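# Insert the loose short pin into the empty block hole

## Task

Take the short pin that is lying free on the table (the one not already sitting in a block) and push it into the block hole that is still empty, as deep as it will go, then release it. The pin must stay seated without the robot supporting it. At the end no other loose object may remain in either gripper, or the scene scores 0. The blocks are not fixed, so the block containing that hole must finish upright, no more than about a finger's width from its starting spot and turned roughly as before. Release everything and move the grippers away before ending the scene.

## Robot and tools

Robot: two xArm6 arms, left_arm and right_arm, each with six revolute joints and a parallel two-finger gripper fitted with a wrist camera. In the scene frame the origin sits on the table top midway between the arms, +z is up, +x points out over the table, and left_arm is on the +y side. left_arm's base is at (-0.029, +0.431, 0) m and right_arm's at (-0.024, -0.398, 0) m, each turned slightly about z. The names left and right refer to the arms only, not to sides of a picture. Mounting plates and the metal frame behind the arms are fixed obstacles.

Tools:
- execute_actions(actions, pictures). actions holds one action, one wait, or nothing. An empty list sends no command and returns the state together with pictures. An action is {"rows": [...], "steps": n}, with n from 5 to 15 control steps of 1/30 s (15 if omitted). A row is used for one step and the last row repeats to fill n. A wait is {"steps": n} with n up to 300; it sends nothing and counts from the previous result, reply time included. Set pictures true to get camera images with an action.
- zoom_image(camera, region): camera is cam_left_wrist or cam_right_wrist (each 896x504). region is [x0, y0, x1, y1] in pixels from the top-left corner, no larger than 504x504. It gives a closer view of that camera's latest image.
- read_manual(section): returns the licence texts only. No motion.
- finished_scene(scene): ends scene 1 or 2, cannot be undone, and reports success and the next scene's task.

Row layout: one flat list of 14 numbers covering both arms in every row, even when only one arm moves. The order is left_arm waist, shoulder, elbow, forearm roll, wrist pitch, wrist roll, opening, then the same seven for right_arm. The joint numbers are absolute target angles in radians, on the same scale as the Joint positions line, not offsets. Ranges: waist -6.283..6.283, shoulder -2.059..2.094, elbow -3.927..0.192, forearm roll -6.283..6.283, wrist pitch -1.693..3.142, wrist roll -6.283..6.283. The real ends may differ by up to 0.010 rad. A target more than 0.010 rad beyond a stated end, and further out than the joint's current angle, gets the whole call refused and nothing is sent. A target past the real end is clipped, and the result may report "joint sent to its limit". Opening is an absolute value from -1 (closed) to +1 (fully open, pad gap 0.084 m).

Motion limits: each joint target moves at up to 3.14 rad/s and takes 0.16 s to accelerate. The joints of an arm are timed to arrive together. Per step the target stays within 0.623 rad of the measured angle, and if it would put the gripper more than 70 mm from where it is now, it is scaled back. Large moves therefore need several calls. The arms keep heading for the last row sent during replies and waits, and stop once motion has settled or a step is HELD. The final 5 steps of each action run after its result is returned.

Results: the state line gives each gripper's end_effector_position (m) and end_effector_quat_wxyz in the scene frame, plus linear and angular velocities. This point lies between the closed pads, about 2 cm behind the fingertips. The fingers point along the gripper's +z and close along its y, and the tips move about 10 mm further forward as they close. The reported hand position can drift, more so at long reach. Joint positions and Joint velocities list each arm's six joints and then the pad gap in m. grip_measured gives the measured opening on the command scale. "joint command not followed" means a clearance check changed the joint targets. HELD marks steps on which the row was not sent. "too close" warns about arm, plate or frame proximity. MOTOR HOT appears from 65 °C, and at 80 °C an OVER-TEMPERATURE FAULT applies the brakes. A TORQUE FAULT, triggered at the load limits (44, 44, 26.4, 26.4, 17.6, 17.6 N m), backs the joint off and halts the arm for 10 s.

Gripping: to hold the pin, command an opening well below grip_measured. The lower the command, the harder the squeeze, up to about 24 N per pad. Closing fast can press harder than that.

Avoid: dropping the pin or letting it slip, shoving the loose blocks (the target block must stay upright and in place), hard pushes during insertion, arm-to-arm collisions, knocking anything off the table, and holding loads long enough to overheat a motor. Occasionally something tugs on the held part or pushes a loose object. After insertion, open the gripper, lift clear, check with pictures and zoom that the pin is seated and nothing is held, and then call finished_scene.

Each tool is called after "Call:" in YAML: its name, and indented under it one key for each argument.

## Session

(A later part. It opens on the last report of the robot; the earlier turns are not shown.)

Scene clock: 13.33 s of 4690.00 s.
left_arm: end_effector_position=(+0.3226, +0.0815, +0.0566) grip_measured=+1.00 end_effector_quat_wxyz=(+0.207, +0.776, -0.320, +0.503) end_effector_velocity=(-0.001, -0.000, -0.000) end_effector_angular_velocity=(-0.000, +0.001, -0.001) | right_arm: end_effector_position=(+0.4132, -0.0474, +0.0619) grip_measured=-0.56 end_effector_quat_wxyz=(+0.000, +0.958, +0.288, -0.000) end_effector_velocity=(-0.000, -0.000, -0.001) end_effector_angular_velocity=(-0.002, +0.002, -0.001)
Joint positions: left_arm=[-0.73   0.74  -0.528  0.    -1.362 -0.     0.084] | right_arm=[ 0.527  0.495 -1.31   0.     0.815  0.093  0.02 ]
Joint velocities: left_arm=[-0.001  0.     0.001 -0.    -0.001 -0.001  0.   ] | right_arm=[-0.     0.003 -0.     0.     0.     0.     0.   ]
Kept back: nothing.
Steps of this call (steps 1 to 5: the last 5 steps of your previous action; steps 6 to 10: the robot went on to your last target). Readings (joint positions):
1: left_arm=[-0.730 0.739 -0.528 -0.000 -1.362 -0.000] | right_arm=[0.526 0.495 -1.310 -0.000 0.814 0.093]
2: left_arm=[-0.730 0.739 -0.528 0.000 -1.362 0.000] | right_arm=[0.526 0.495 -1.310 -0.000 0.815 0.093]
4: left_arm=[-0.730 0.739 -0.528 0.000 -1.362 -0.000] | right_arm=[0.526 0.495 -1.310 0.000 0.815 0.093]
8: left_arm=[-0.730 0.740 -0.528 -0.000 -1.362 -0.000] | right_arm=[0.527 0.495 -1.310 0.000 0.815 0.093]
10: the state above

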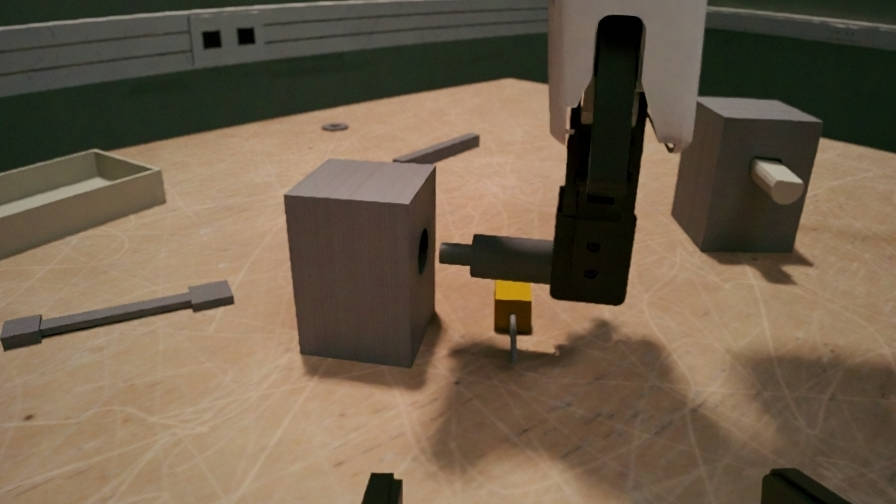

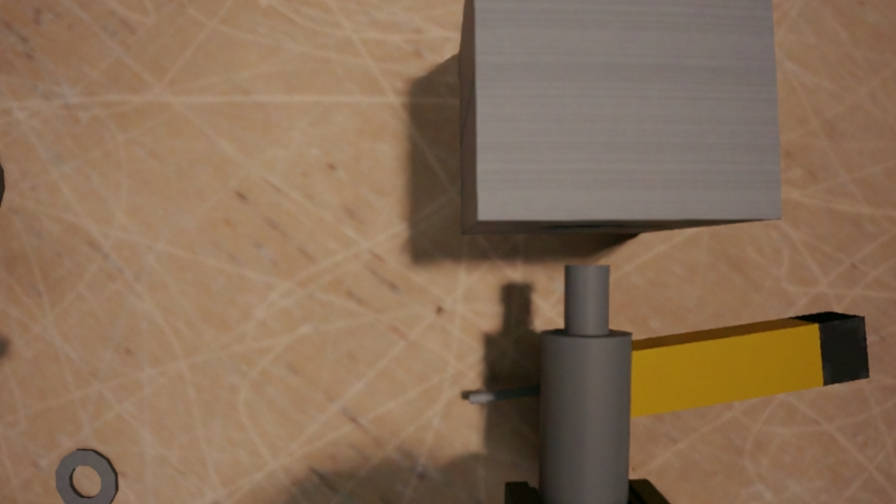

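Call:
execute_actions:
  actions:
    - {"rows": [ [-0.73,0.7395,-0.5277,0,-1.3618,0,1, 0.5262,0.5000,-1.3177,0,0.8177,0.0924,-1], [-0.73,0.7395,-0.5277,0,-1.3618,0,1, 0.5259,0.5045,-1.3249,0,0.8204,0.0921,-1], [-0.73,0.7395,-0.5277,0,-1.3618,0,1, 0.5257,0.5090,-1.3322,0,0.8232,0.0919,-1], [-0.73,0.7395,-0.5277,0,-1.3618,0,1, 0.5254,0.5135,-1.3394,0,0.8259,0.0916,-1], [-0.73,0.7395,-0.5277,0,-1.3618,0,1, 0.5252,0.5181,-1.3468,0,0.8287,0.0914,-1], [-0.73,0.7395,-0.5277,0,-1.3618,0,1, 0.5250,0.5226,-1.3541,0,0.8315,0.0912,-1], [-0.73,0.7395,-0.5277,0,-1.3618,0,1, 0.5247,0.5272,-1.3616,0,0.8344,0.0909,-1], [-0.73,0.7395,-0.5277,0,-1.3618,0,1, 0.5245,0.5318,-1.3690,0,0.8372,0.0907,-1], [-0.73,0.7395,-0.5277,0,-1.3618,0,1, 0.5242,0.5364,-1.3765,0,0.8401,0.0904,-1], [-0.73,0.7395,-0.5277,0,-1.3618,0,1, 0.5240,0.5410,-1.3840,0,0.8430,0.0902,-1], [-0.73,0.7395,-0.5277,0,-1.3618,0,1, 0.5238,0.5457,-1.3916,0,0.8459,0.0900,-1], [-0.73,0.7395,-0.5277,0,-1.3618,0,1, 0.5235,0.5504,-1.3992,0,0.8488,0.0897,-1], [-0.73,0.7395,-0.5277,0,-1.3618,0,1, 0.5233,0.5544,-1.4058,0,0.8514,0.0895,-1], [-0.73,0.7395,-0.5277,0,-1.3618,0,1, 0.5232,0.5566,-1.4094,0,0.8528,0.0894,-1] ], "steps": 15}

Call:
execute_actions:
  actions:
    - {"steps": 14}
  pictures: true

Call:
zoom_image:
  camera: "cam_left_wrist"
  region: [390, 200, 590, 310]

Scene clock: 14.80 s of 4690.00 s.
left_arm: end_effector_position=(+0.3226, +0.0815, +0.0566) grip_measured=+1.00 end_effector_quat_wxyz=(+0.207, +0.776, -0.320, +0.503) end_effector_velocity=(+0.000, +0.001, -0.001) end_effector_angular_velocity=(-0.000, +0.001, +0.002) | right_arm: end_effector_position=(+0.4230, -0.0409, +0.0618) grip_measured=-0.56 end_effector_quat_wxyz=(-0.000, +0.958, +0.288, +0.000) end_effector_velocity=(+0.038, +0.024, -0.000) end_effector_angular_velocity=(-0.001, +0.000, -0.000)
Joint positions: left_arm=[-0.73   0.74  -0.528  0.    -1.362  0.     0.084] | right_arm=[ 0.524  0.531 -1.368 -0.     0.837  0.091  0.02 ]
Joint velocities: left_arm=[ 0.001  0.001  0.     0.    -0.001 -0.001  0.   ] | right_arm=[-0.008  0.137 -0.221 -0.001  0.086 -0.007 -0.   ]
Steps of this call (steps 1 to 15: the robot went on to your last target; steps 16 to 34: nothing new was sent; steps 35 to 44: the first 10 steps of this action). Readings (joint positions):
35: left_arm=[-0.730 0.740 -0.528 -0.000 -1.362 -0.000] | right_arm=[0.526 0.496 -1.311 0.000 0.815 0.093]
36: left_arm=[-0.730 0.740 -0.528 -0.000 -1.362 0.000] | right_arm=[0.526 0.497 -1.314 0.000 0.816 0.092]
38: left_arm=[-0.730 0.740 -0.528 -0.000 -1.362 0.000] | right_arm=[0.526 0.504 -1.325 0.000 0.820 0.092]
42: left_arm=[-0.730 0.740 -0.528 -0.000 -1.362 -0.000] | right_arm=[0.525 0.522 -1.353 -0.000 0.831 0.091]
44: the state above

Scene clock: 15.27 s of 4690.00 s.
left_arm: end_effector_position=(+0.3226, +0.0815, +0.0566) grip_measured=+1.00 end_effector_quat_wxyz=(+0.207, +0.776, -0.320, +0.503) end_effector_velocity=(+0.000, +0.000, +0.000) end_effector_angular_velocity=(-0.001, +0.000, +0.001) | right_arm: end_effector_position=(+0.4299, -0.0364, +0.0619) grip_measured=-0.56 end_effector_quat_wxyz=(+0.000, +0.958, +0.288, -0.000) end_effector_velocity=(+0.001, +0.000, +0.000) end_effector_angular_velocity=(+0.001, -0.001, -0.000)
Joint positions: left_arm=[-0.73   0.739 -0.528  0.    -1.362  0.     0.084] | right_arm=[ 0.523  0.556 -1.409  0.     0.853  0.089  0.02 ]
Joint velocities: left_arm=[ 0.001 -0.001  0.     0.     0.    -0.001  0.   ] | right_arm=[-0.     0.    -0.001 -0.    -0.    -0.     0.   ]
Kept back: nothing.
Steps of this call (steps 1 to 5: the last 5 steps of your previous action; steps 6 to 14: the robot went on to your last target). Readings (joint positions):
1: left_arm=[-0.730 0.740 -0.528 0.000 -1.362 -0.000] | right_arm=[0.524 0.536 -1.375 -0.000 0.840 0.090]
2: left_arm=[-0.730 0.740 -0.528 0.000 -1.362 -0.000] | right_arm=[0.524 0.540 -1.383 -0.000 0.842 0.090]
4: left_arm=[-0.730 0.739 -0.528 0.000 -1.362 0.000] | right_arm=[0.524 0.549 -1.397 -0.000 0.848 0.090]
8: left_arm=[-0.730 0.739 -0.528 0.000 -1.362 0.000] | right_arm=[0.523 0.556 -1.409 -0.000 0.852 0.089]
14: the state above

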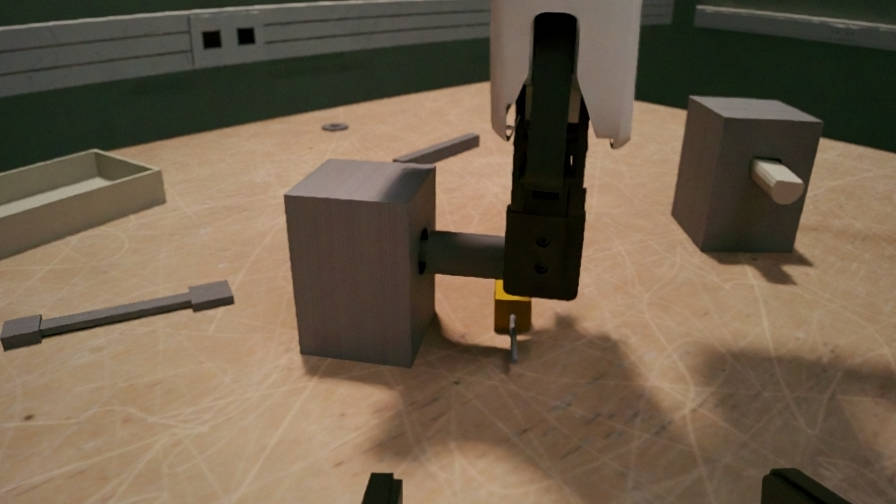

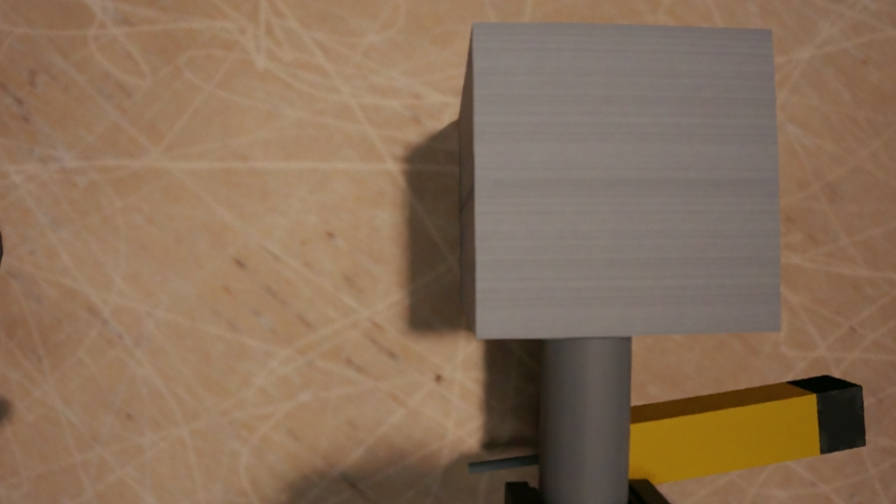

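Region (390, 200, 590, 310) of cam_left_wrist's 896x504 image, scaled by 2.520, with more detail than that image has; it fills the top 277 rows of this view, and the rest is white.

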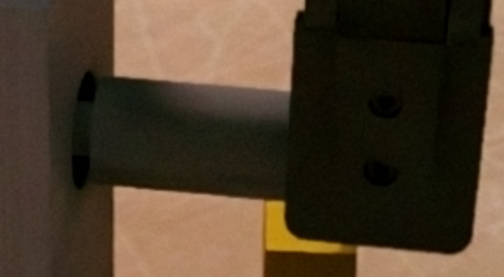

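Call:
execute_actions:
  actions: []

Scene clock: 15.80 s of 4690.00 s.
left_arm: end_effector_position=(+0.3226, +0.0815, +0.0566) grip_measured=+1.00 end_effector_quat_wxyz=(+0.207, +0.776, -0.320, +0.503) end_effector_velocity=(-0.000, -0.000, +0.001) end_effector_angular_velocity=(-0.000, -0.001, -0.001) | right_arm: end_effector_position=(+0.4299, -0.0364, +0.0619) grip_measured=-0.56 end_effector_quat_wxyz=(+0.000, +0.958, +0.288, +0.000) end_effector_velocity=(+0.000, -0.000, +0.000) end_effector_angular_velocity=(+0.001, -0.000, -0.001)
Joint positions: left_arm=[-0.73   0.74  -0.528 -0.    -1.362  0.     0.084] | right_arm=[ 0.523  0.557 -1.409  0.     0.853  0.089  0.02 ]
Joint velocities: left_arm=[-0.001 -0.001  0.001 -0.    -0.     0.     0.   ] | right_arm=[-0.    -0.001  0.     0.001 -0.     0.     0.   ]
Kept back: nothing.
Steps of this call (steps 1 to 16: the robot went on to your last target). Readings (joint positions):
1: left_arm=[-0.730 0.740 -0.528 -0.000 -1.362 -0.000] | right_arm=[0.523 0.556 -1.409 0.000 0.853 0.089]
2: left_arm=[-0.730 0.739 -0.528 0.000 -1.362 0.000] | right_arm=[0.523 0.556 -1.409 0.000 0.853 0.089]
4: left_arm=[-0.730 0.739 -0.528 0.000 -1.362 -0.000] | right_arm=[0.523 0.557 -1.409 0.000 0.853 0.089]
8: left_arm=[-0.730 0.740 -0.528 -0.000 -1.362 -0.000] | right_arm=[0.523 0.557 -1.409 0.000 0.853 0.089]
16: the state above

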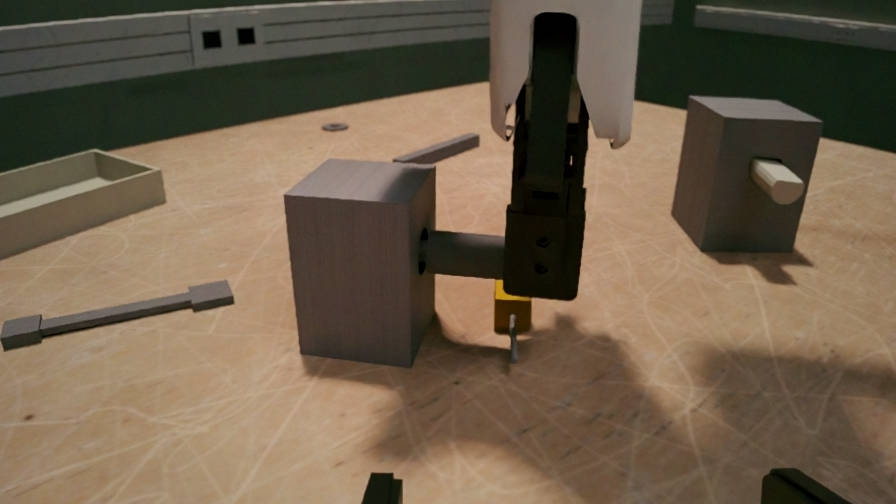

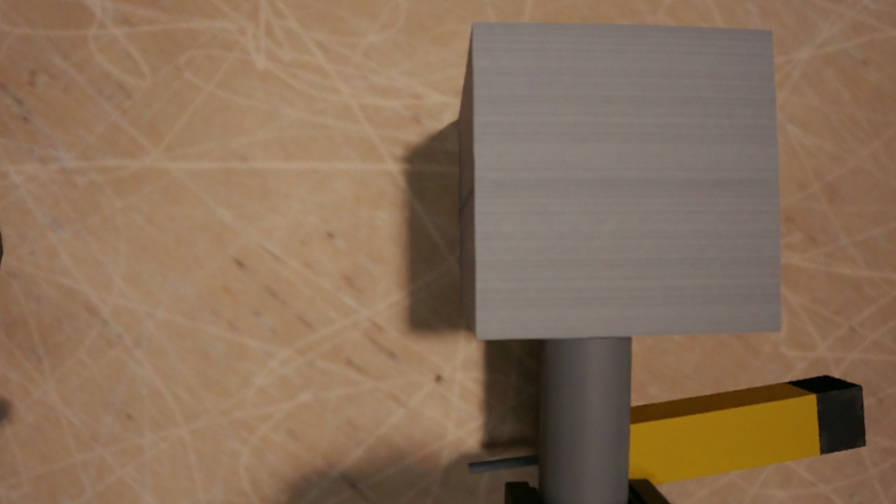

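Call:
execute_actions:
  actions:
    - {"rows": [[-0.73,0.7395,-0.5277,0,-1.3618,0,1,0.52315,0.55973,-1.41447,0,0.85474,0.08935,-1],[-0.73,0.7395,-0.5277,0,-1.3618,0,1,0.52299,0.56288,-1.41961,0,0.85673,0.08919,-1],[-0.73,0.7395,-0.5277,0,-1.3618,0,1,0.52292,0.56445,-1.42219,0,0.85774,0.08912,-1],[-0.73,0.7395,-0.5277,0,-1.3618,0,1,0.52284,0.56602,-1.42476,0,0.85874,0.08904,-1],[-0.73,0.7395,-0.5277,0,-1.3618,0,1,0.52276,0.5676,-1.42735,0,0.85975,0.08896,-1],[-0.73,0.7395,-0.5277,0,-1.3618,0,1,0.52268,0.56918,-1.42994,0,0.86076,0.08888,-1],[-0.73,0.7395,-0.5277,0,-1.3618,0,1,0.5226,0.57076,-1.43254,0,0.86178,0.0888,-1],[-0.73,0.7395,-0.5277,0,-1.3618,0,1,0.52253,0.57234,-1.43513,0,0.86279,0.08873,-1],[-0.73,0.7395,-0.5277,0,-1.3618,0,1,0.52245,0.57393,-1.43773,0,0.8638,0.08865,-1],[-0.73,0.7395,-0.5277,0,-1.3618,0,1,0.52237,0.57552,-1.44033,0,0.86481,0.08857,-1]], "steps": 15}

Call:
execute_actions:
  actions:
    - {"steps": 8}
  pictures: true

Scene clock: 16.63 s of 4690.00 s.
left_arm: end_effector_position=(+0.3226, +0.0815, +0.0566) grip_measured=+1.00 end_effector_quat_wxyz=(+0.207, +0.776, -0.320, +0.503) end_effector_velocity=(+0.000, +0.000, +0.000) end_effector_angular_velocity=(+0.000, -0.000, +0.001) | right_arm: end_effector_position=(+0.4340, -0.0336, +0.0618) grip_measured=-0.56 end_effector_quat_wxyz=(+0.000, +0.958, +0.288, +0.000) end_effector_velocity=(+0.013, +0.008, +0.001) end_effector_angular_velocity=(+0.001, -0.001, -0.002)
Joint positions: left_arm=[-0.73   0.739 -0.528  0.    -1.362  0.     0.084] | right_arm=[ 0.523  0.572 -1.435 -0.     0.863  0.089  0.02 ]
Joint velocities: left_arm=[ 0.001 -0.001  0.     0.     0.     0.    -0.   ] | right_arm=[-0.003  0.046 -0.077 -0.     0.03  -0.001 -0.   ]
Steps of this call (steps 1 to 15: the robot went on to your last target; steps 16 to 25: the first 10 steps of this action). Readings (joint positions):
16: left_arm=[-0.730 0.739 -0.528 0.000 -1.362 -0.000] | right_arm=[0.523 0.557 -1.410 0.000 0.853 0.089]
17: left_arm=[-0.730 0.739 -0.528 0.000 -1.362 -0.000] | right_arm=[0.523 0.558 -1.412 0.000 0.854 0.089]
19: left_arm=[-0.730 0.740 -0.528 -0.000 -1.362 -0.000] | right_arm=[0.523 0.562 -1.419 0.000 0.856 0.089]
23: left_arm=[-0.730 0.739 -0.528 0.000 -1.362 0.000] | right_arm=[0.523 0.569 -1.430 -0.000 0.861 0.089]
25: the state above

Scene clock: 16.90 s of 4690.00 s.
left_arm: end_effector_position=(+0.3226, +0.0815, +0.0566) grip_measured=+1.00 end_effector_quat_wxyz=(+0.207, +0.776, -0.320, +0.503) end_effector_velocity=(+0.000, +0.001, -0.000) end_effector_angular_velocity=(+0.001, -0.000, +0.001) | right_arm: end_effector_position=(+0.4349, -0.0331, +0.0618) grip_measured=-0.56 end_effector_quat_wxyz=(+0.000, +0.958, +0.288, -0.000) end_effector_velocity=(+0.000, -0.000, +0.000) end_effector_angular_velocity=(-0.001, -0.001, +0.000)
Joint positions: left_arm=[-0.73   0.739 -0.528  0.    -1.362 -0.     0.084] | right_arm=[ 0.522  0.575 -1.44   0.     0.865  0.089  0.02 ]
Joint velocities: left_arm=[ 0.001  0.001  0.001 -0.    -0.001  0.001  0.   ] | right_arm=[-0.    -0.    -0.001 -0.002  0.     0.001  0.   ]
Kept back: nothing.
Steps of this call (steps 1 to 5: the last 5 steps of your previous action; steps 6 to 8: the robot went on to your last target). Readings (joint positions):
1: left_arm=[-0.730 0.739 -0.528 0.000 -1.362 -0.000] | right_arm=[0.522 0.574 -1.437 -0.000 0.864 0.089]
2: left_arm=[-0.730 0.740 -0.528 -0.000 -1.362 0.000] | right_arm=[0.522 0.575 -1.439 -0.000 0.864 0.089]
4: left_arm=[-0.730 0.740 -0.528 0.000 -1.362 0.000] | right_arm=[0.522 0.575 -1.440 -0.000 0.865 0.089]
8: the state above

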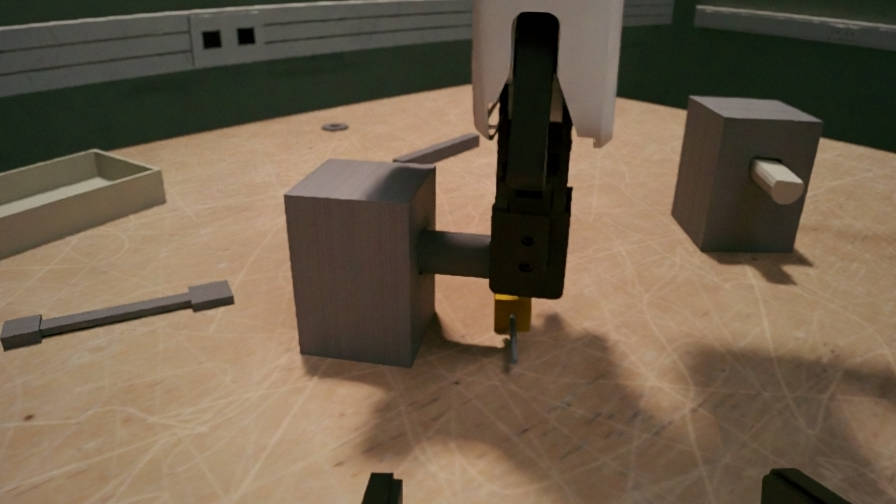

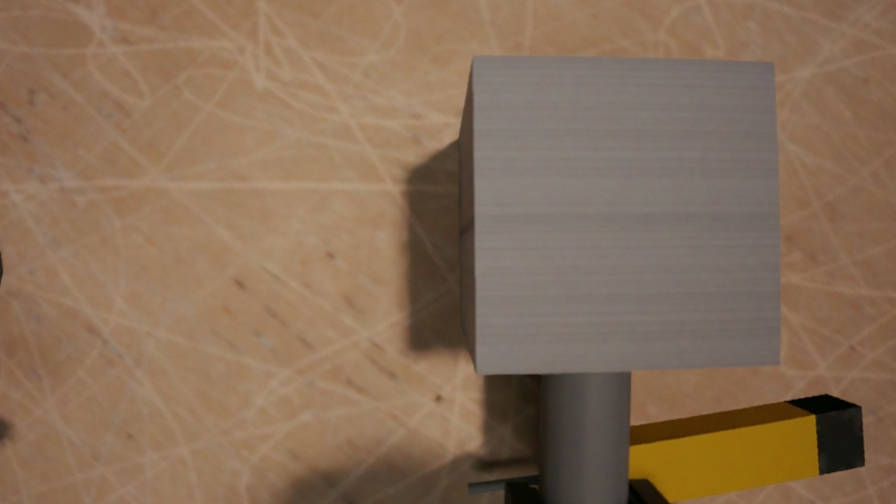

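Call:
execute_actions:
  actions:
    - {"rows": [[-0.73,0.7395,-0.5277,0,-1.3618,0,1,0.52222,0.57869,-1.44555,0,0.86686,0.08842,-1],[-0.73,0.7395,-0.5277,0,-1.3618,0,1,0.52206,0.58188,-1.45079,0,0.86891,0.08826,-1],[-0.73,0.7395,-0.5277,0,-1.3618,0,1,0.52191,0.58507,-1.45605,0,0.87098,0.08811,-1],[-0.73,0.7395,-0.5277,0,-1.3618,0,1,0.52175,0.58828,-1.46132,0,0.87304,0.08795,-1],[-0.73,0.7395,-0.5277,0,-1.3618,0,1,0.5216,0.59148,-1.4666,0,0.87512,0.0878,-1],[-0.73,0.7395,-0.5277,0,-1.3618,0,1,0.52144,0.5947,-1.47191,0,0.87721,0.08764,-1],[-0.73,0.7395,-0.5277,0,-1.3618,0,1,0.52137,0.59631,-1.47457,0,0.87826,0.08757,-1],[-0.73,0.7395,-0.5277,0,-1.3618,0,1,0.52129,0.59792,-1.47723,0,0.87931,0.08749,-1],[-0.73,0.7395,-0.5277,0,-1.3618,0,1,0.52121,0.59954,-1.4799,0,0.88036,0.08741,-1],[-0.73,0.7395,-0.5277,0,-1.3618,0,1,0.52113,0.60116,-1.48258,0,0.88142,0.08733,-1]], "steps": 15}

Call:
execute_actions:
  actions:
    - {"steps": 7}
  pictures: true

Scene clock: 17.77 s of 4690.00 s.
left_arm: end_effector_position=(+0.3226, +0.0815, +0.0566) grip_measured=+1.00 end_effector_quat_wxyz=(+0.207, +0.776, -0.320, +0.503) end_effector_velocity=(-0.000, +0.000, -0.000) end_effector_angular_velocity=(+0.000, +0.001, +0.000) | right_arm: end_effector_position=(+0.4406, -0.0293, +0.0618) grip_measured=-0.56 end_effector_quat_wxyz=(+0.000, +0.958, +0.288, -0.000) end_effector_velocity=(+0.009, +0.007, -0.003) end_effector_angular_velocity=(-0.009, +0.012, +0.002)
Joint positions: left_arm=[-0.73   0.739 -0.528  0.    -1.362  0.     0.084] | right_arm=[ 0.521  0.598 -1.477  0.     0.879  0.087  0.02 ]
Joint velocities: left_arm=[ 0.    -0.     0.001  0.    -0.    -0.001  0.   ] | right_arm=[-0.001  0.052 -0.08   0.     0.043 -0.003 -0.   ]
Steps of this call (steps 1 to 15: the robot went on to your last target; step 16: nothing new was sent; steps 17 to 26: the first 10 steps of this action). Readings (joint positions):
17: left_arm=[-0.730 0.739 -0.528 0.000 -1.362 -0.000] | right_arm=[0.522 0.576 -1.441 0.000 0.865 0.089]
18: left_arm=[-0.730 0.740 -0.528 0.000 -1.362 -0.000] | right_arm=[0.522 0.577 -1.443 0.000 0.866 0.088]
20: left_arm=[-0.730 0.739 -0.528 0.000 -1.362 0.000] | right_arm=[0.522 0.582 -1.451 0.000 0.869 0.088]
24: left_arm=[-0.730 0.739 -0.528 -0.000 -1.362 0.000] | right_arm=[0.521 0.594 -1.470 -0.000 0.876 0.088]
26: the state above

Scene clock: 18.00 s of 4690.00 s.
left_arm: end_effector_position=(+0.3226, +0.0815, +0.0566) grip_measured=+1.00 end_effector_quat_wxyz=(+0.207, +0.776, -0.320, +0.503) end_effector_velocity=(-0.000, -0.000, +0.000) end_effector_angular_velocity=(-0.000, -0.000, -0.001) | right_arm: end_effector_position=(+0.4414, -0.0288, +0.0617) grip_measured=-0.56 end_effector_quat_wxyz=(+0.000, +0.958, +0.288, -0.000) end_effector_velocity=(+0.000, +0.000, -0.000) end_effector_angular_velocity=(+0.001, -0.000, +0.002)
Joint positions: left_arm=[-0.73   0.74  -0.528 -0.    -1.362 -0.     0.084] | right_arm=[ 0.521  0.601 -1.482  0.     0.882  0.087  0.02 ]
Joint velocities: left_arm=[-0. -0.  0.  0. -0.  0. -0.] | right_arm=[ 0.     0.001 -0.001  0.    -0.001 -0.002 -0.   ]
Kept back: nothing.
Steps of this call (steps 1 to 5: the last 5 steps of your previous action; steps 6 to 7: the robot went on to your last target). Readings (joint positions):
1: left_arm=[-0.730 0.740 -0.528 0.000 -1.362 -0.000] | right_arm=[0.521 0.599 -1.479 0.000 0.880 0.087]
2: left_arm=[-0.730 0.740 -0.528 -0.000 -1.362 -0.000] | right_arm=[0.521 0.600 -1.481 0.000 0.881 0.087]
4: left_arm=[-0.730 0.740 -0.528 0.000 -1.362 -0.000] | right_arm=[0.521 0.601 -1.482 0.000 0.881 0.087]
7: the state above

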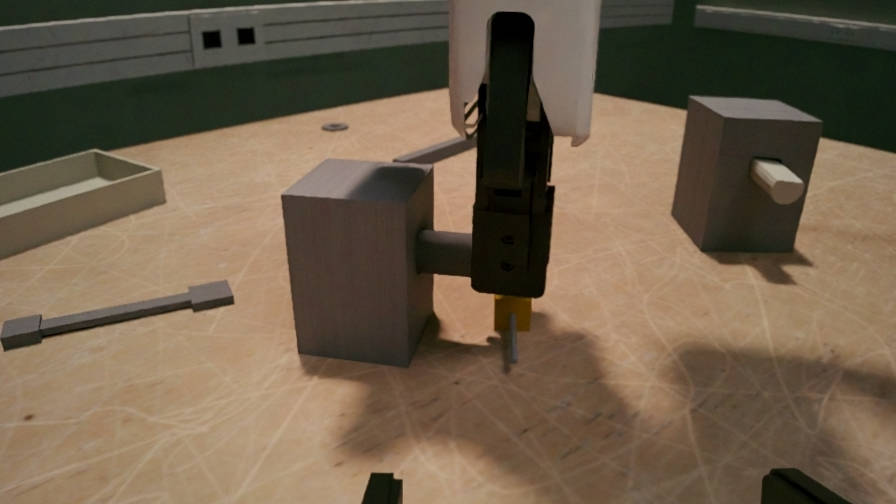

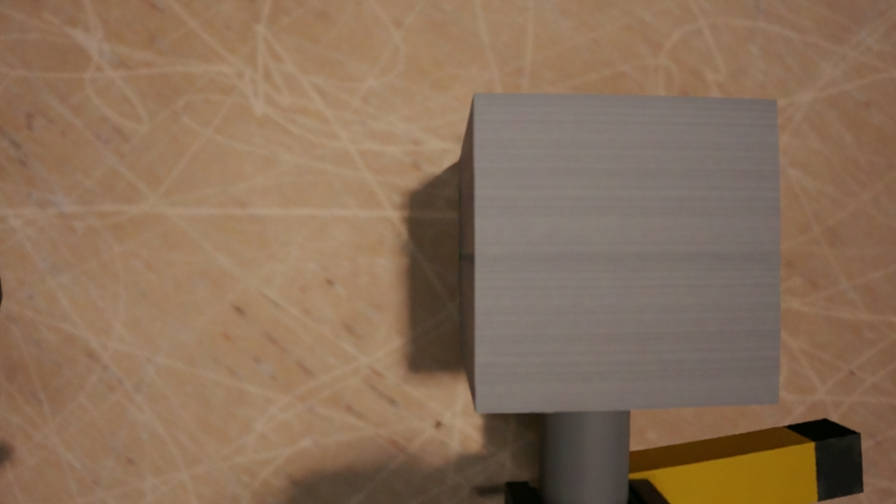

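Call:
execute_actions:
  actions:
    - {"rows": [[-0.73,0.7395,-0.5277,0,-1.3618,0,1,0.52118,0.6002,-1.481,0,0.8808,0.08738,-0.7],[-0.73,0.7395,-0.5277,0,-1.3618,0,1,0.52118,0.6002,-1.481,0,0.8808,0.08738,-0.55],[-0.73,0.7395,-0.5277,0,-1.3618,0,1,0.52118,0.6002,-1.481,0,0.8808,0.08738,-0.45],[-0.73,0.7395,-0.5277,0,-1.3618,0,1,0.52118,0.6002,-1.481,0,0.8808,0.08738,-0.35],[-0.73,0.7395,-0.5277,0,-1.3618,0,1,0.52118,0.6002,-1.481,0,0.8808,0.08738,-0.3]], "steps": 12}

Call:
execute_actions:
  actions:
    - {"steps": 6}
  pictures: true

Scene clock: 18.93 s of 4690.00 s.
left_arm: end_effector_position=(+0.3226, +0.0815, +0.0566) grip_measured=+1.00 end_effector_quat_wxyz=(+0.207, +0.776, -0.320, +0.503) end_effector_velocity=(+0.000, -0.001, +0.001) end_effector_angular_velocity=(-0.001, -0.001, -0.001) | right_arm: end_effector_position=(+0.4420, -0.0284, +0.0628) grip_measured=-0.32 end_effector_quat_wxyz=(-0.000, +0.958, +0.288, +0.001) end_effector_velocity=(-0.002, -0.001, -0.002) end_effector_angular_velocity=(-0.004, +0.004, -0.000)
Joint positions: left_arm=[-0.73   0.739 -0.528 -0.    -1.362 -0.     0.084] | right_arm=[ 0.521  0.599 -1.482 -0.     0.88   0.087  0.03 ]
Joint velocities: left_arm=[-0.001 -0.001 -0.001  0.     0.    -0.    -0.   ] | right_arm=[ 0.001  0.001  0.004 -0.001  0.001  0.001  0.003]
Steps of this call (steps 1 to 15: the robot went on to your last target; steps 16 to 21: nothing new was sent; steps 22 to 28: the first 7 steps of this action). Readings (joint positions):
22: left_arm=[-0.730 0.740 -0.528 -0.000 -1.362 0.000] | right_arm=[0.521 0.601 -1.482 0.000 0.881 0.087]
23: left_arm=[-0.730 0.740 -0.528 -0.000 -1.362 0.000] | right_arm=[0.521 0.601 -1.482 -0.000 0.881 0.087]
25: left_arm=[-0.730 0.740 -0.528 0.000 -1.362 -0.000] | right_arm=[0.521 0.600 -1.482 -0.000 0.880 0.087]
28: the state above

Scene clock: 19.13 s of 4690.00 s.
left_arm: end_effector_position=(+0.3226, +0.0815, +0.0566) grip_measured=+1.00 end_effector_quat_wxyz=(+0.207, +0.776, -0.320, +0.503) end_effector_velocity=(+0.001, +0.000, +0.001) end_effector_angular_velocity=(-0.001, -0.001, +0.001) | right_arm: end_effector_position=(+0.4414, -0.0288, +0.0620) grip_measured=-0.32 end_effector_quat_wxyz=(-0.000, +0.958, +0.288, +0.000) end_effector_velocity=(-0.001, -0.000, -0.001) end_effector_angular_velocity=(-0.002, +0.001, -0.000)
Joint positions: left_arm=[-0.73   0.74  -0.528  0.    -1.362  0.     0.084] | right_arm=[ 0.521  0.6   -1.481 -0.     0.881  0.087  0.03 ]
Joint velocities: left_arm=[ 0.001 -0.001 -0.    -0.     0.     0.    -0.   ] | right_arm=[ 0.     0.001  0.001 -0.    -0.     0.001 -0.   ]
Kept back: nothing.
Steps of this call (steps 1 to 5: the last 5 steps of your previous action; step 6: the robot went on to your last target). Readings (joint positions):
1: left_arm=[-0.730 0.739 -0.528 0.000 -1.362 0.000] | right_arm=[0.521 0.599 -1.482 -0.000 0.880 0.087]
2: left_arm=[-0.730 0.739 -0.528 0.000 -1.362 -0.000] | right_arm=[0.521 0.600 -1.482 -0.000 0.880 0.087]
4: left_arm=[-0.730 0.740 -0.528 0.000 -1.362 0.000] | right_arm=[0.521 0.600 -1.481 -0.000 0.881 0.087]
6: the state above

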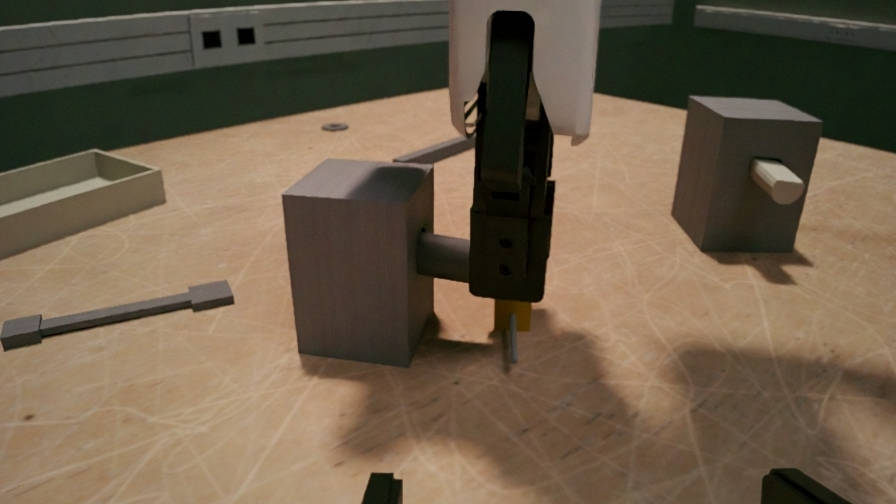

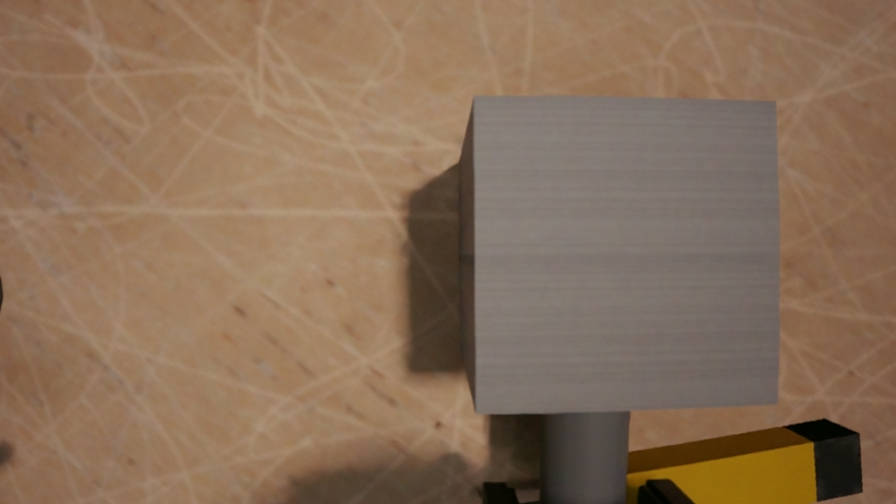

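Call:
zoom_image:
  camera: "cam_left_wrist"
  region: [360, 180, 600, 330]

Region (360, 180, 600, 330) of cam_left_wrist's 896x504 image, scaled by 2.100, with more detail than that image has; it fills the top 315 rows of this view, and the rest is white.

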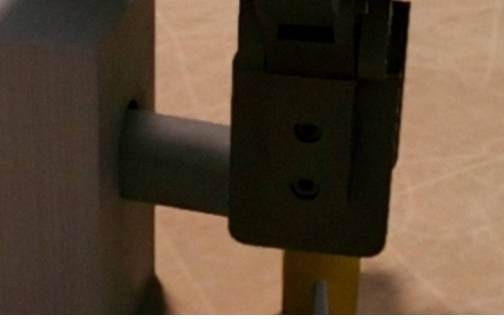

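Call:
zoom_image:
  camera: "cam_right_wrist"
  region: [400, 80, 800, 430]

Call:
zoom_image:
  camera: "cam_left_wrist"
  region: [260, 80, 860, 380]

Region (400, 80, 800, 430) of cam_right_wrist's 896x504 image, scaled by 1.260, with more detail than that image has; it fills the top 441 rows of this view, and the rest is white.

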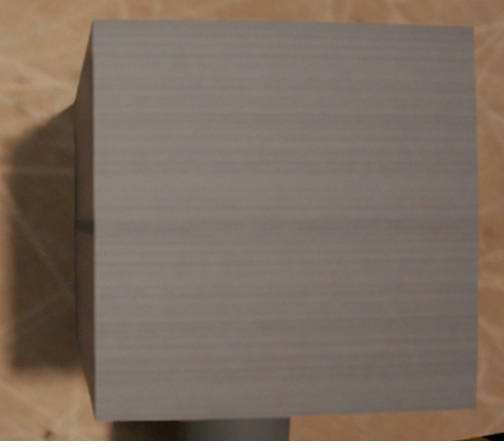

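Region (260, 80, 860, 380) is 600x300 pixels. A region can be at most 504 by 504 pixels.

Call:
execute_actions:
  actions:
    - {"rows": [[-0.73,0.7395,-0.5277,0,-1.3618,0,1,0.52119,0.59777,-1.47512,0,0.8731,0.08739,-0.3],[-0.73,0.7395,-0.5277,0,-1.3618,0,1,0.52121,0.59291,-1.46336,0,0.8577,0.08741,-0.3],[-0.73,0.7395,-0.5277,0,-1.3618,0,1,0.52123,0.58561,-1.44571,0,0.8346,0.08743,-0.3],[-0.73,0.7395,-0.5277,0,-1.3618,0,1,0.52125,0.57589,-1.42219,0,0.8038,0.08745,-0.3],[-0.73,0.7395,-0.5277,0,-1.3618,0,1,0.52127,0.56616,-1.39866,0,0.773,0.08747,-0.3],[-0.73,0.7395,-0.5277,0,-1.3618,0,1,0.52129,0.55886,-1.38101,0,0.7499,0.08749,-0.3],[-0.73,0.7395,-0.5277,0,-1.3618,0,1,0.5213,0.554,-1.36925,0,0.7345,0.0875,-0.3],[-0.73,0.7395,-0.5277,0,-1.3618,0,1,0.52131,0.55157,-1.36337,0,0.7268,0.08751,-0.3]], "steps": 15}

Call:
execute_actions:
  actions:
    - {"steps": 7}
  pictures: true

Scene clock: 23.37 s of 4690.00 s.
left_arm: end_effector_position=(+0.3226, +0.0815, +0.0566) grip_measured=+1.00 end_effector_quat_wxyz=(+0.207, +0.776, -0.320, +0.503) end_effector_velocity=(+0.000, +0.000, +0.000) end_effector_angular_velocity=(-0.001, -0.001, +0.000) | right_arm: end_effector_position=(+0.4402, -0.0296, +0.0573) grip_measured=-0.32 end_effector_quat_wxyz=(-0.014, +0.957, +0.288, +0.036) end_effector_velocity=(-0.006, -0.004, -0.010) end_effector_angular_velocity=(+0.071, -0.090, +0.000)
Joint positions: left_arm=[-0.73   0.74  -0.528 -0.    -1.362 -0.     0.084] | right_arm=[ 0.521  0.555 -1.37   0.     0.738  0.087  0.03 ]
Joint velocities: left_arm=[ 0.    -0.001  0.     0.    -0.     0.     0.   ] | right_arm=[ 0.001 -0.068  0.182 -0.    -0.229  0.001 -0.   ]
Steps of this call (steps 1 to 15: the robot went on to your last target; steps 16 to 90: nothing new was sent; then 0.90 s passed at rest; steps 91 to 100: the first 10 steps of this action). Readings (joint positions):
91: left_arm=[-0.730 0.740 -0.528 0.000 -1.362 -0.000] | right_arm=[0.521 0.600 -1.481 -0.000 0.880 0.087]
92: left_arm=[-0.730 0.739 -0.528 -0.000 -1.362 -0.000] | right_arm=[0.521 0.599 -1.478 -0.000 0.877 0.087]
94: left_arm=[-0.730 0.740 -0.528 -0.000 -1.362 0.000] | right_arm=[0.521 0.593 -1.463 -0.000 0.856 0.087]
98: left_arm=[-0.730 0.740 -0.528 -0.000 -1.362 -0.000] | right_arm=[0.521 0.564 -1.394 0.000 0.767 0.087]
100: the state above

Scene clock: 23.60 s of 4690.00 s.
left_arm: end_effector_position=(+0.3226, +0.0815, +0.0566) grip_measured=+1.00 end_effector_quat_wxyz=(+0.207, +0.776, -0.320, +0.503) end_effector_velocity=(+0.000, +0.000, -0.000) end_effector_angular_velocity=(+0.000, +0.000, +0.001) | right_arm: end_effector_position=(+0.4409, -0.0291, +0.0579) grip_measured=-0.32 end_effector_quat_wxyz=(-0.016, +0.957, +0.287, +0.040) end_effector_velocity=(-0.001, -0.001, -0.002) end_effector_angular_velocity=(-0.002, +0.003, -0.001)
Joint positions: left_arm=[-0.73   0.74  -0.528 -0.    -1.362  0.     0.084] | right_arm=[ 0.521  0.552 -1.364 -0.     0.727  0.088  0.03 ]
Joint velocities: left_arm=[ 0.001  0.     0.    -0.    -0.     0.     0.   ] | right_arm=[-0.001  0.002  0.003  0.    -0.002  0.    -0.   ]
Kept back: nothing.
Steps of this call (steps 1 to 5: the last 5 steps of your previous action; steps 6 to 7: the robot went on to your last target). Readings (joint positions):
1: left_arm=[-0.730 0.740 -0.528 -0.000 -1.362 -0.000] | right_arm=[0.521 0.553 -1.366 0.000 0.733 0.088]
2: left_arm=[-0.730 0.739 -0.528 0.000 -1.362 -0.000] | right_arm=[0.521 0.552 -1.365 0.000 0.730 0.088]
4: left_arm=[-0.730 0.739 -0.528 0.000 -1.362 0.000] | right_arm=[0.521 0.552 -1.364 -0.000 0.728 0.088]
7: the state above

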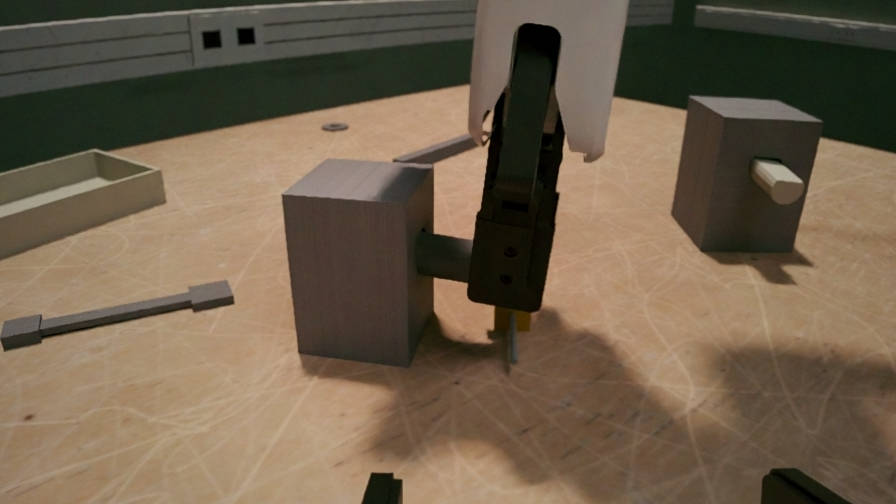

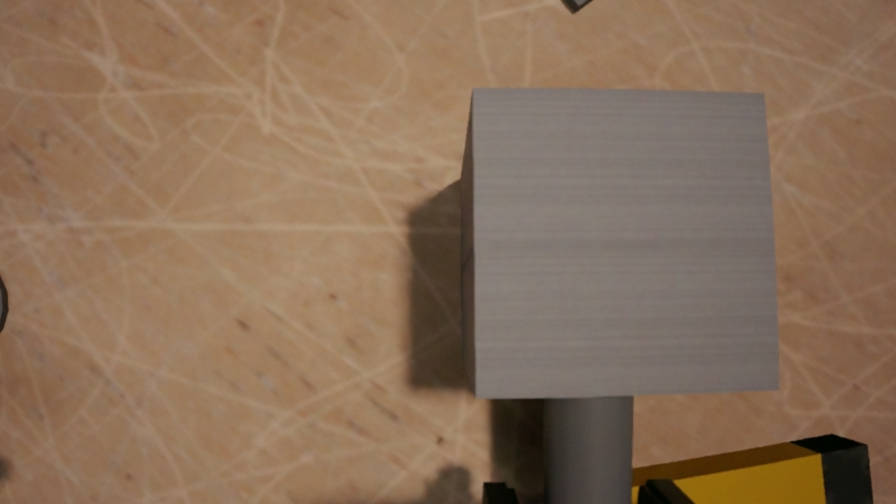

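Call:
execute_actions:
  actions:
    - {"rows": [[-0.73,0.7395,-0.5277,0,-1.3618,0,1,0.52131,0.55157,-1.36337,0,0.7268,0.08751,-0.4],[-0.73,0.7395,-0.5277,0,-1.3618,0,1,0.52131,0.55157,-1.36337,0,0.7268,0.08751,-0.48],[-0.73,0.7395,-0.5277,0,-1.3618,0,1,0.52131,0.55157,-1.36337,0,0.7268,0.08751,-0.54],[-0.73,0.7395,-0.5277,0,-1.3618,0,1,0.52131,0.55157,-1.36337,0,0.7268,0.08751,-0.6],[-0.73,0.7395,-0.5277,0,-1.3618,0,1,0.52131,0.55157,-1.36337,0,0.7268,0.08751,-0.7],[-0.73,0.7395,-0.5277,0,-1.3618,0,1,0.52131,0.55157,-1.36337,0,0.7268,0.08751,-0.85],[-0.73,0.7395,-0.5277,0,-1.3618,0,1,0.52131,0.55157,-1.36337,0,0.7268,0.08751,-1]], "steps": 10}

Call:
execute_actions:
  actions:
    - {"rows": [[-0.73,0.7395,-0.5277,0,-1.3618,0,1,0.52131,0.55291,-1.36671,0,0.73134,0.08751,-1],[-0.73,0.7395,-0.5277,0,-1.3618,0,1,0.52132,0.55604,-1.37449,0,0.74195,0.08752,-1],[-0.73,0.7395,-0.5277,0,-1.3618,0,1,0.52132,0.56052,-1.38561,0,0.75709,0.08752,-1],[-0.73,0.7395,-0.5277,0,-1.3618,0,1,0.52133,0.56589,-1.39895,0,0.77527,0.08753,-1],[-0.73,0.7395,-0.5277,0,-1.3618,0,1,0.52134,0.57126,-1.4123,0,0.79344,0.08754,-1],[-0.73,0.7395,-0.5277,0,-1.3618,0,1,0.52134,0.57662,-1.42564,0,0.81162,0.08754,-1],[-0.73,0.7395,-0.5277,0,-1.3618,0,1,0.52135,0.58199,-1.43899,0,0.82979,0.08755,-1],[-0.73,0.7395,-0.5277,0,-1.3618,0,1,0.52136,0.58736,-1.45233,0,0.84797,0.08756,-1],[-0.73,0.7395,-0.5277,0,-1.3618,0,1,0.52136,0.59184,-1.46345,0,0.86311,0.08756,-1],[-0.73,0.7395,-0.5277,0,-1.3618,0,1,0.52137,0.59497,-1.47123,0,0.87372,0.08757,-1],[-0.73,0.7395,-0.5277,0,-1.3618,0,1,0.52137,0.59631,-1.47457,0,0.87826,0.08757,-1]], "steps": 15}

Call:
execute_actions:
  actions:
    - {"steps": 10}
  pictures: true

Scene clock: 24.23 s of 4690.00 s.
left_arm: end_effector_position=(+0.3226, +0.0815, +0.0566) grip_measured=+1.00 end_effector_quat_wxyz=(+0.207, +0.776, -0.320, +0.503) end_effector_velocity=(+0.000, -0.000, +0.000) end_effector_angular_velocity=(-0.000, -0.001, +0.000) | right_arm: end_effector_position=(+0.4407, -0.0293, +0.0576) grip_measured=-0.56 end_effector_quat_wxyz=(-0.016, +0.957, +0.287, +0.039) end_effector_velocity=(+0.000, +0.000, +0.001) end_effector_angular_velocity=(+0.002, -0.002, -0.002)
Joint positions: left_arm=[-0.73   0.74  -0.528  0.    -1.362 -0.     0.084] | right_arm=[ 0.521  0.552 -1.363 -0.     0.727  0.088  0.02 ]
Joint velocities: left_arm=[ 0.     0.    -0.001 -0.    -0.001  0.001 -0.   ] | right_arm=[ 0.    -0.002 -0.     0.001 -0.     0.002  0.   ]
Steps of this call (steps 1 to 14: the robot went on to your last target; steps 15 to 19: the first 5 steps of this action). Readings (joint positions):
15: left_arm=[-0.730 0.739 -0.528 0.000 -1.362 0.000] | right_arm=[0.521 0.552 -1.363 -0.000 0.727 0.088]
16: left_arm=[-0.730 0.740 -0.528 -0.000 -1.362 0.000] | right_arm=[0.521 0.552 -1.363 -0.000 0.727 0.088]
18: left_arm=[-0.730 0.739 -0.528 -0.000 -1.362 -0.000] | right_arm=[0.521 0.552 -1.363 -0.000 0.727 0.088]
19: the state above

Scene clock: 24.73 s of 4690.00 s.
left_arm: end_effector_position=(+0.3226, +0.0815, +0.0566) grip_measured=+1.00 end_effector_quat_wxyz=(+0.207, +0.776, -0.320, +0.503) end_effector_velocity=(-0.000, +0.000, -0.000) end_effector_angular_velocity=(+0.000, +0.000, +0.000) | right_arm: end_effector_position=(+0.4406, -0.0293, +0.0604) grip_measured=-0.56 end_effector_quat_wxyz=(-0.004, +0.958, +0.288, +0.010) end_effector_velocity=(-0.003, -0.002, +0.013) end_effector_angular_velocity=(-0.173, +0.216, +0.002)
Joint positions: left_arm=[-0.73   0.74  -0.528 -0.    -1.362 -0.     0.084] | right_arm=[ 0.521  0.585 -1.446  0.     0.84   0.088  0.02 ]
Joint velocities: left_arm=[ 0.    -0.     0.001  0.    -0.001 -0.     0.   ] | right_arm=[ 0.001  0.148 -0.361 -0.001  0.489  0.    -0.   ]
Steps of this call (steps 1 to 5: the last 5 steps of your previous action; steps 6 to 15: the first 10 steps of this action). Readings (joint positions):
6: left_arm=[-0.730 0.739 -0.528 0.000 -1.362 -0.000] | right_arm=[0.521 0.552 -1.364 -0.000 0.727 0.088]
7: left_arm=[-0.730 0.739 -0.528 -0.000 -1.362 -0.000] | right_arm=[0.521 0.552 -1.365 -0.000 0.729 0.088]
9: left_arm=[-0.730 0.739 -0.528 0.000 -1.362 0.000] | right_arm=[0.521 0.556 -1.376 -0.000 0.744 0.088]
13: left_arm=[-0.730 0.740 -0.528 -0.000 -1.362 0.000] | right_arm=[0.521 0.575 -1.421 -0.000 0.805 0.088]
15: the state above

Scene clock: 25.07 s of 4690.00 s.
left_arm: end_effector_position=(+0.3226, +0.0815, +0.0566) grip_measured=+1.00 end_effector_quat_wxyz=(+0.207, +0.776, -0.320, +0.503) end_effector_velocity=(-0.000, +0.000, -0.000) end_effector_angular_velocity=(+0.000, +0.000, +0.000) | right_arm: end_effector_position=(+0.4401, -0.0296, +0.0616) grip_measured=-0.56 end_effector_quat_wxyz=(+0.000, +0.958, +0.288, -0.000) end_effector_velocity=(+0.001, +0.000, +0.001) end_effector_angular_velocity=(+0.001, -0.002, -0.001)
Joint positions: left_arm=[-0.73   0.74  -0.528 -0.    -1.362 -0.     0.084] | right_arm=[ 0.521  0.596 -1.474  0.     0.878  0.088  0.02 ]
Joint velocities: left_arm=[ 0.  0.  0. -0. -0.  0.  0.] | right_arm=[-0.    -0.    -0.002 -0.001  0.001  0.001 -0.   ]
Kept back: nothing.
Steps of this call (steps 1 to 5: the last 5 steps of your previous action; steps 6 to 10: the robot went on to your last target). Readings (joint positions):
1: left_arm=[-0.730 0.740 -0.528 -0.000 -1.362 -0.000] | right_arm=[0.521 0.590 -1.457 0.000 0.855 0.088]
2: left_arm=[-0.730 0.740 -0.528 0.000 -1.362 0.000] | right_arm=[0.521 0.593 -1.466 0.000 0.866 0.088]
4: left_arm=[-0.730 0.740 -0.528 -0.000 -1.362 -0.000] | right_arm=[0.521 0.596 -1.472 0.000 0.875 0.088]
8: left_arm=[-0.730 0.739 -0.528 0.000 -1.362 0.000] | right_arm=[0.521 0.596 -1.474 0.000 0.878 0.088]
10: the state above

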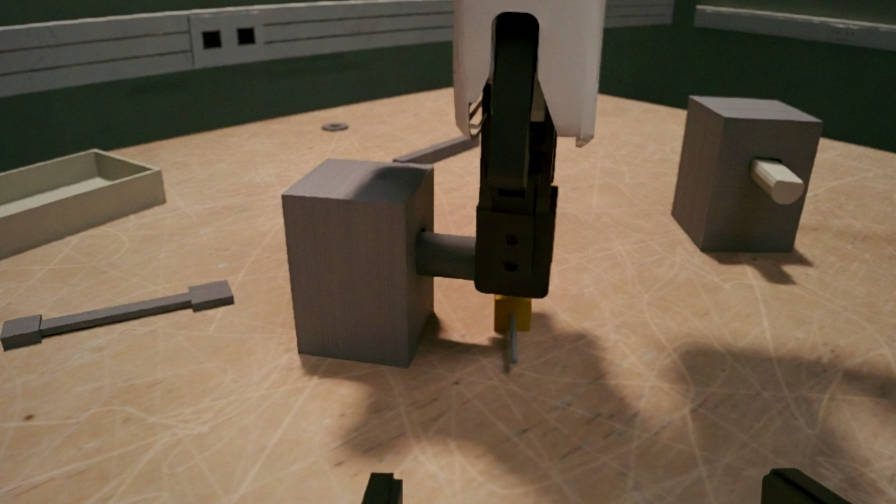

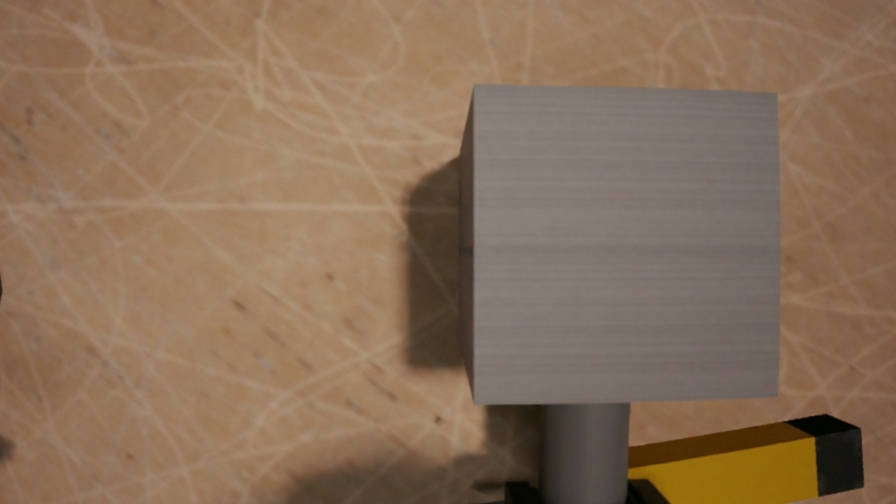

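Call:
zoom_image:
  camera: "cam_left_wrist"
  region: [390, 210, 510, 300]

Region (390, 210, 510, 300) of cam_left_wrist's 896x504 image, scaled by 4.200, with more detail than that image has; it fills the top 378 rows of this view, and the rest is white.

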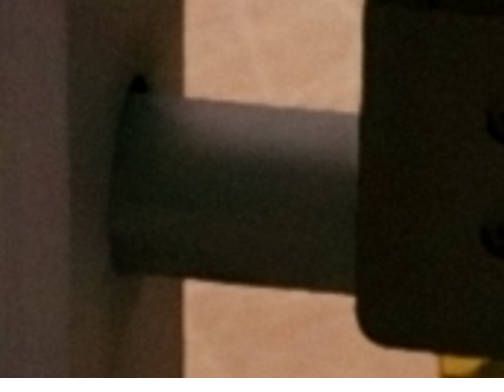

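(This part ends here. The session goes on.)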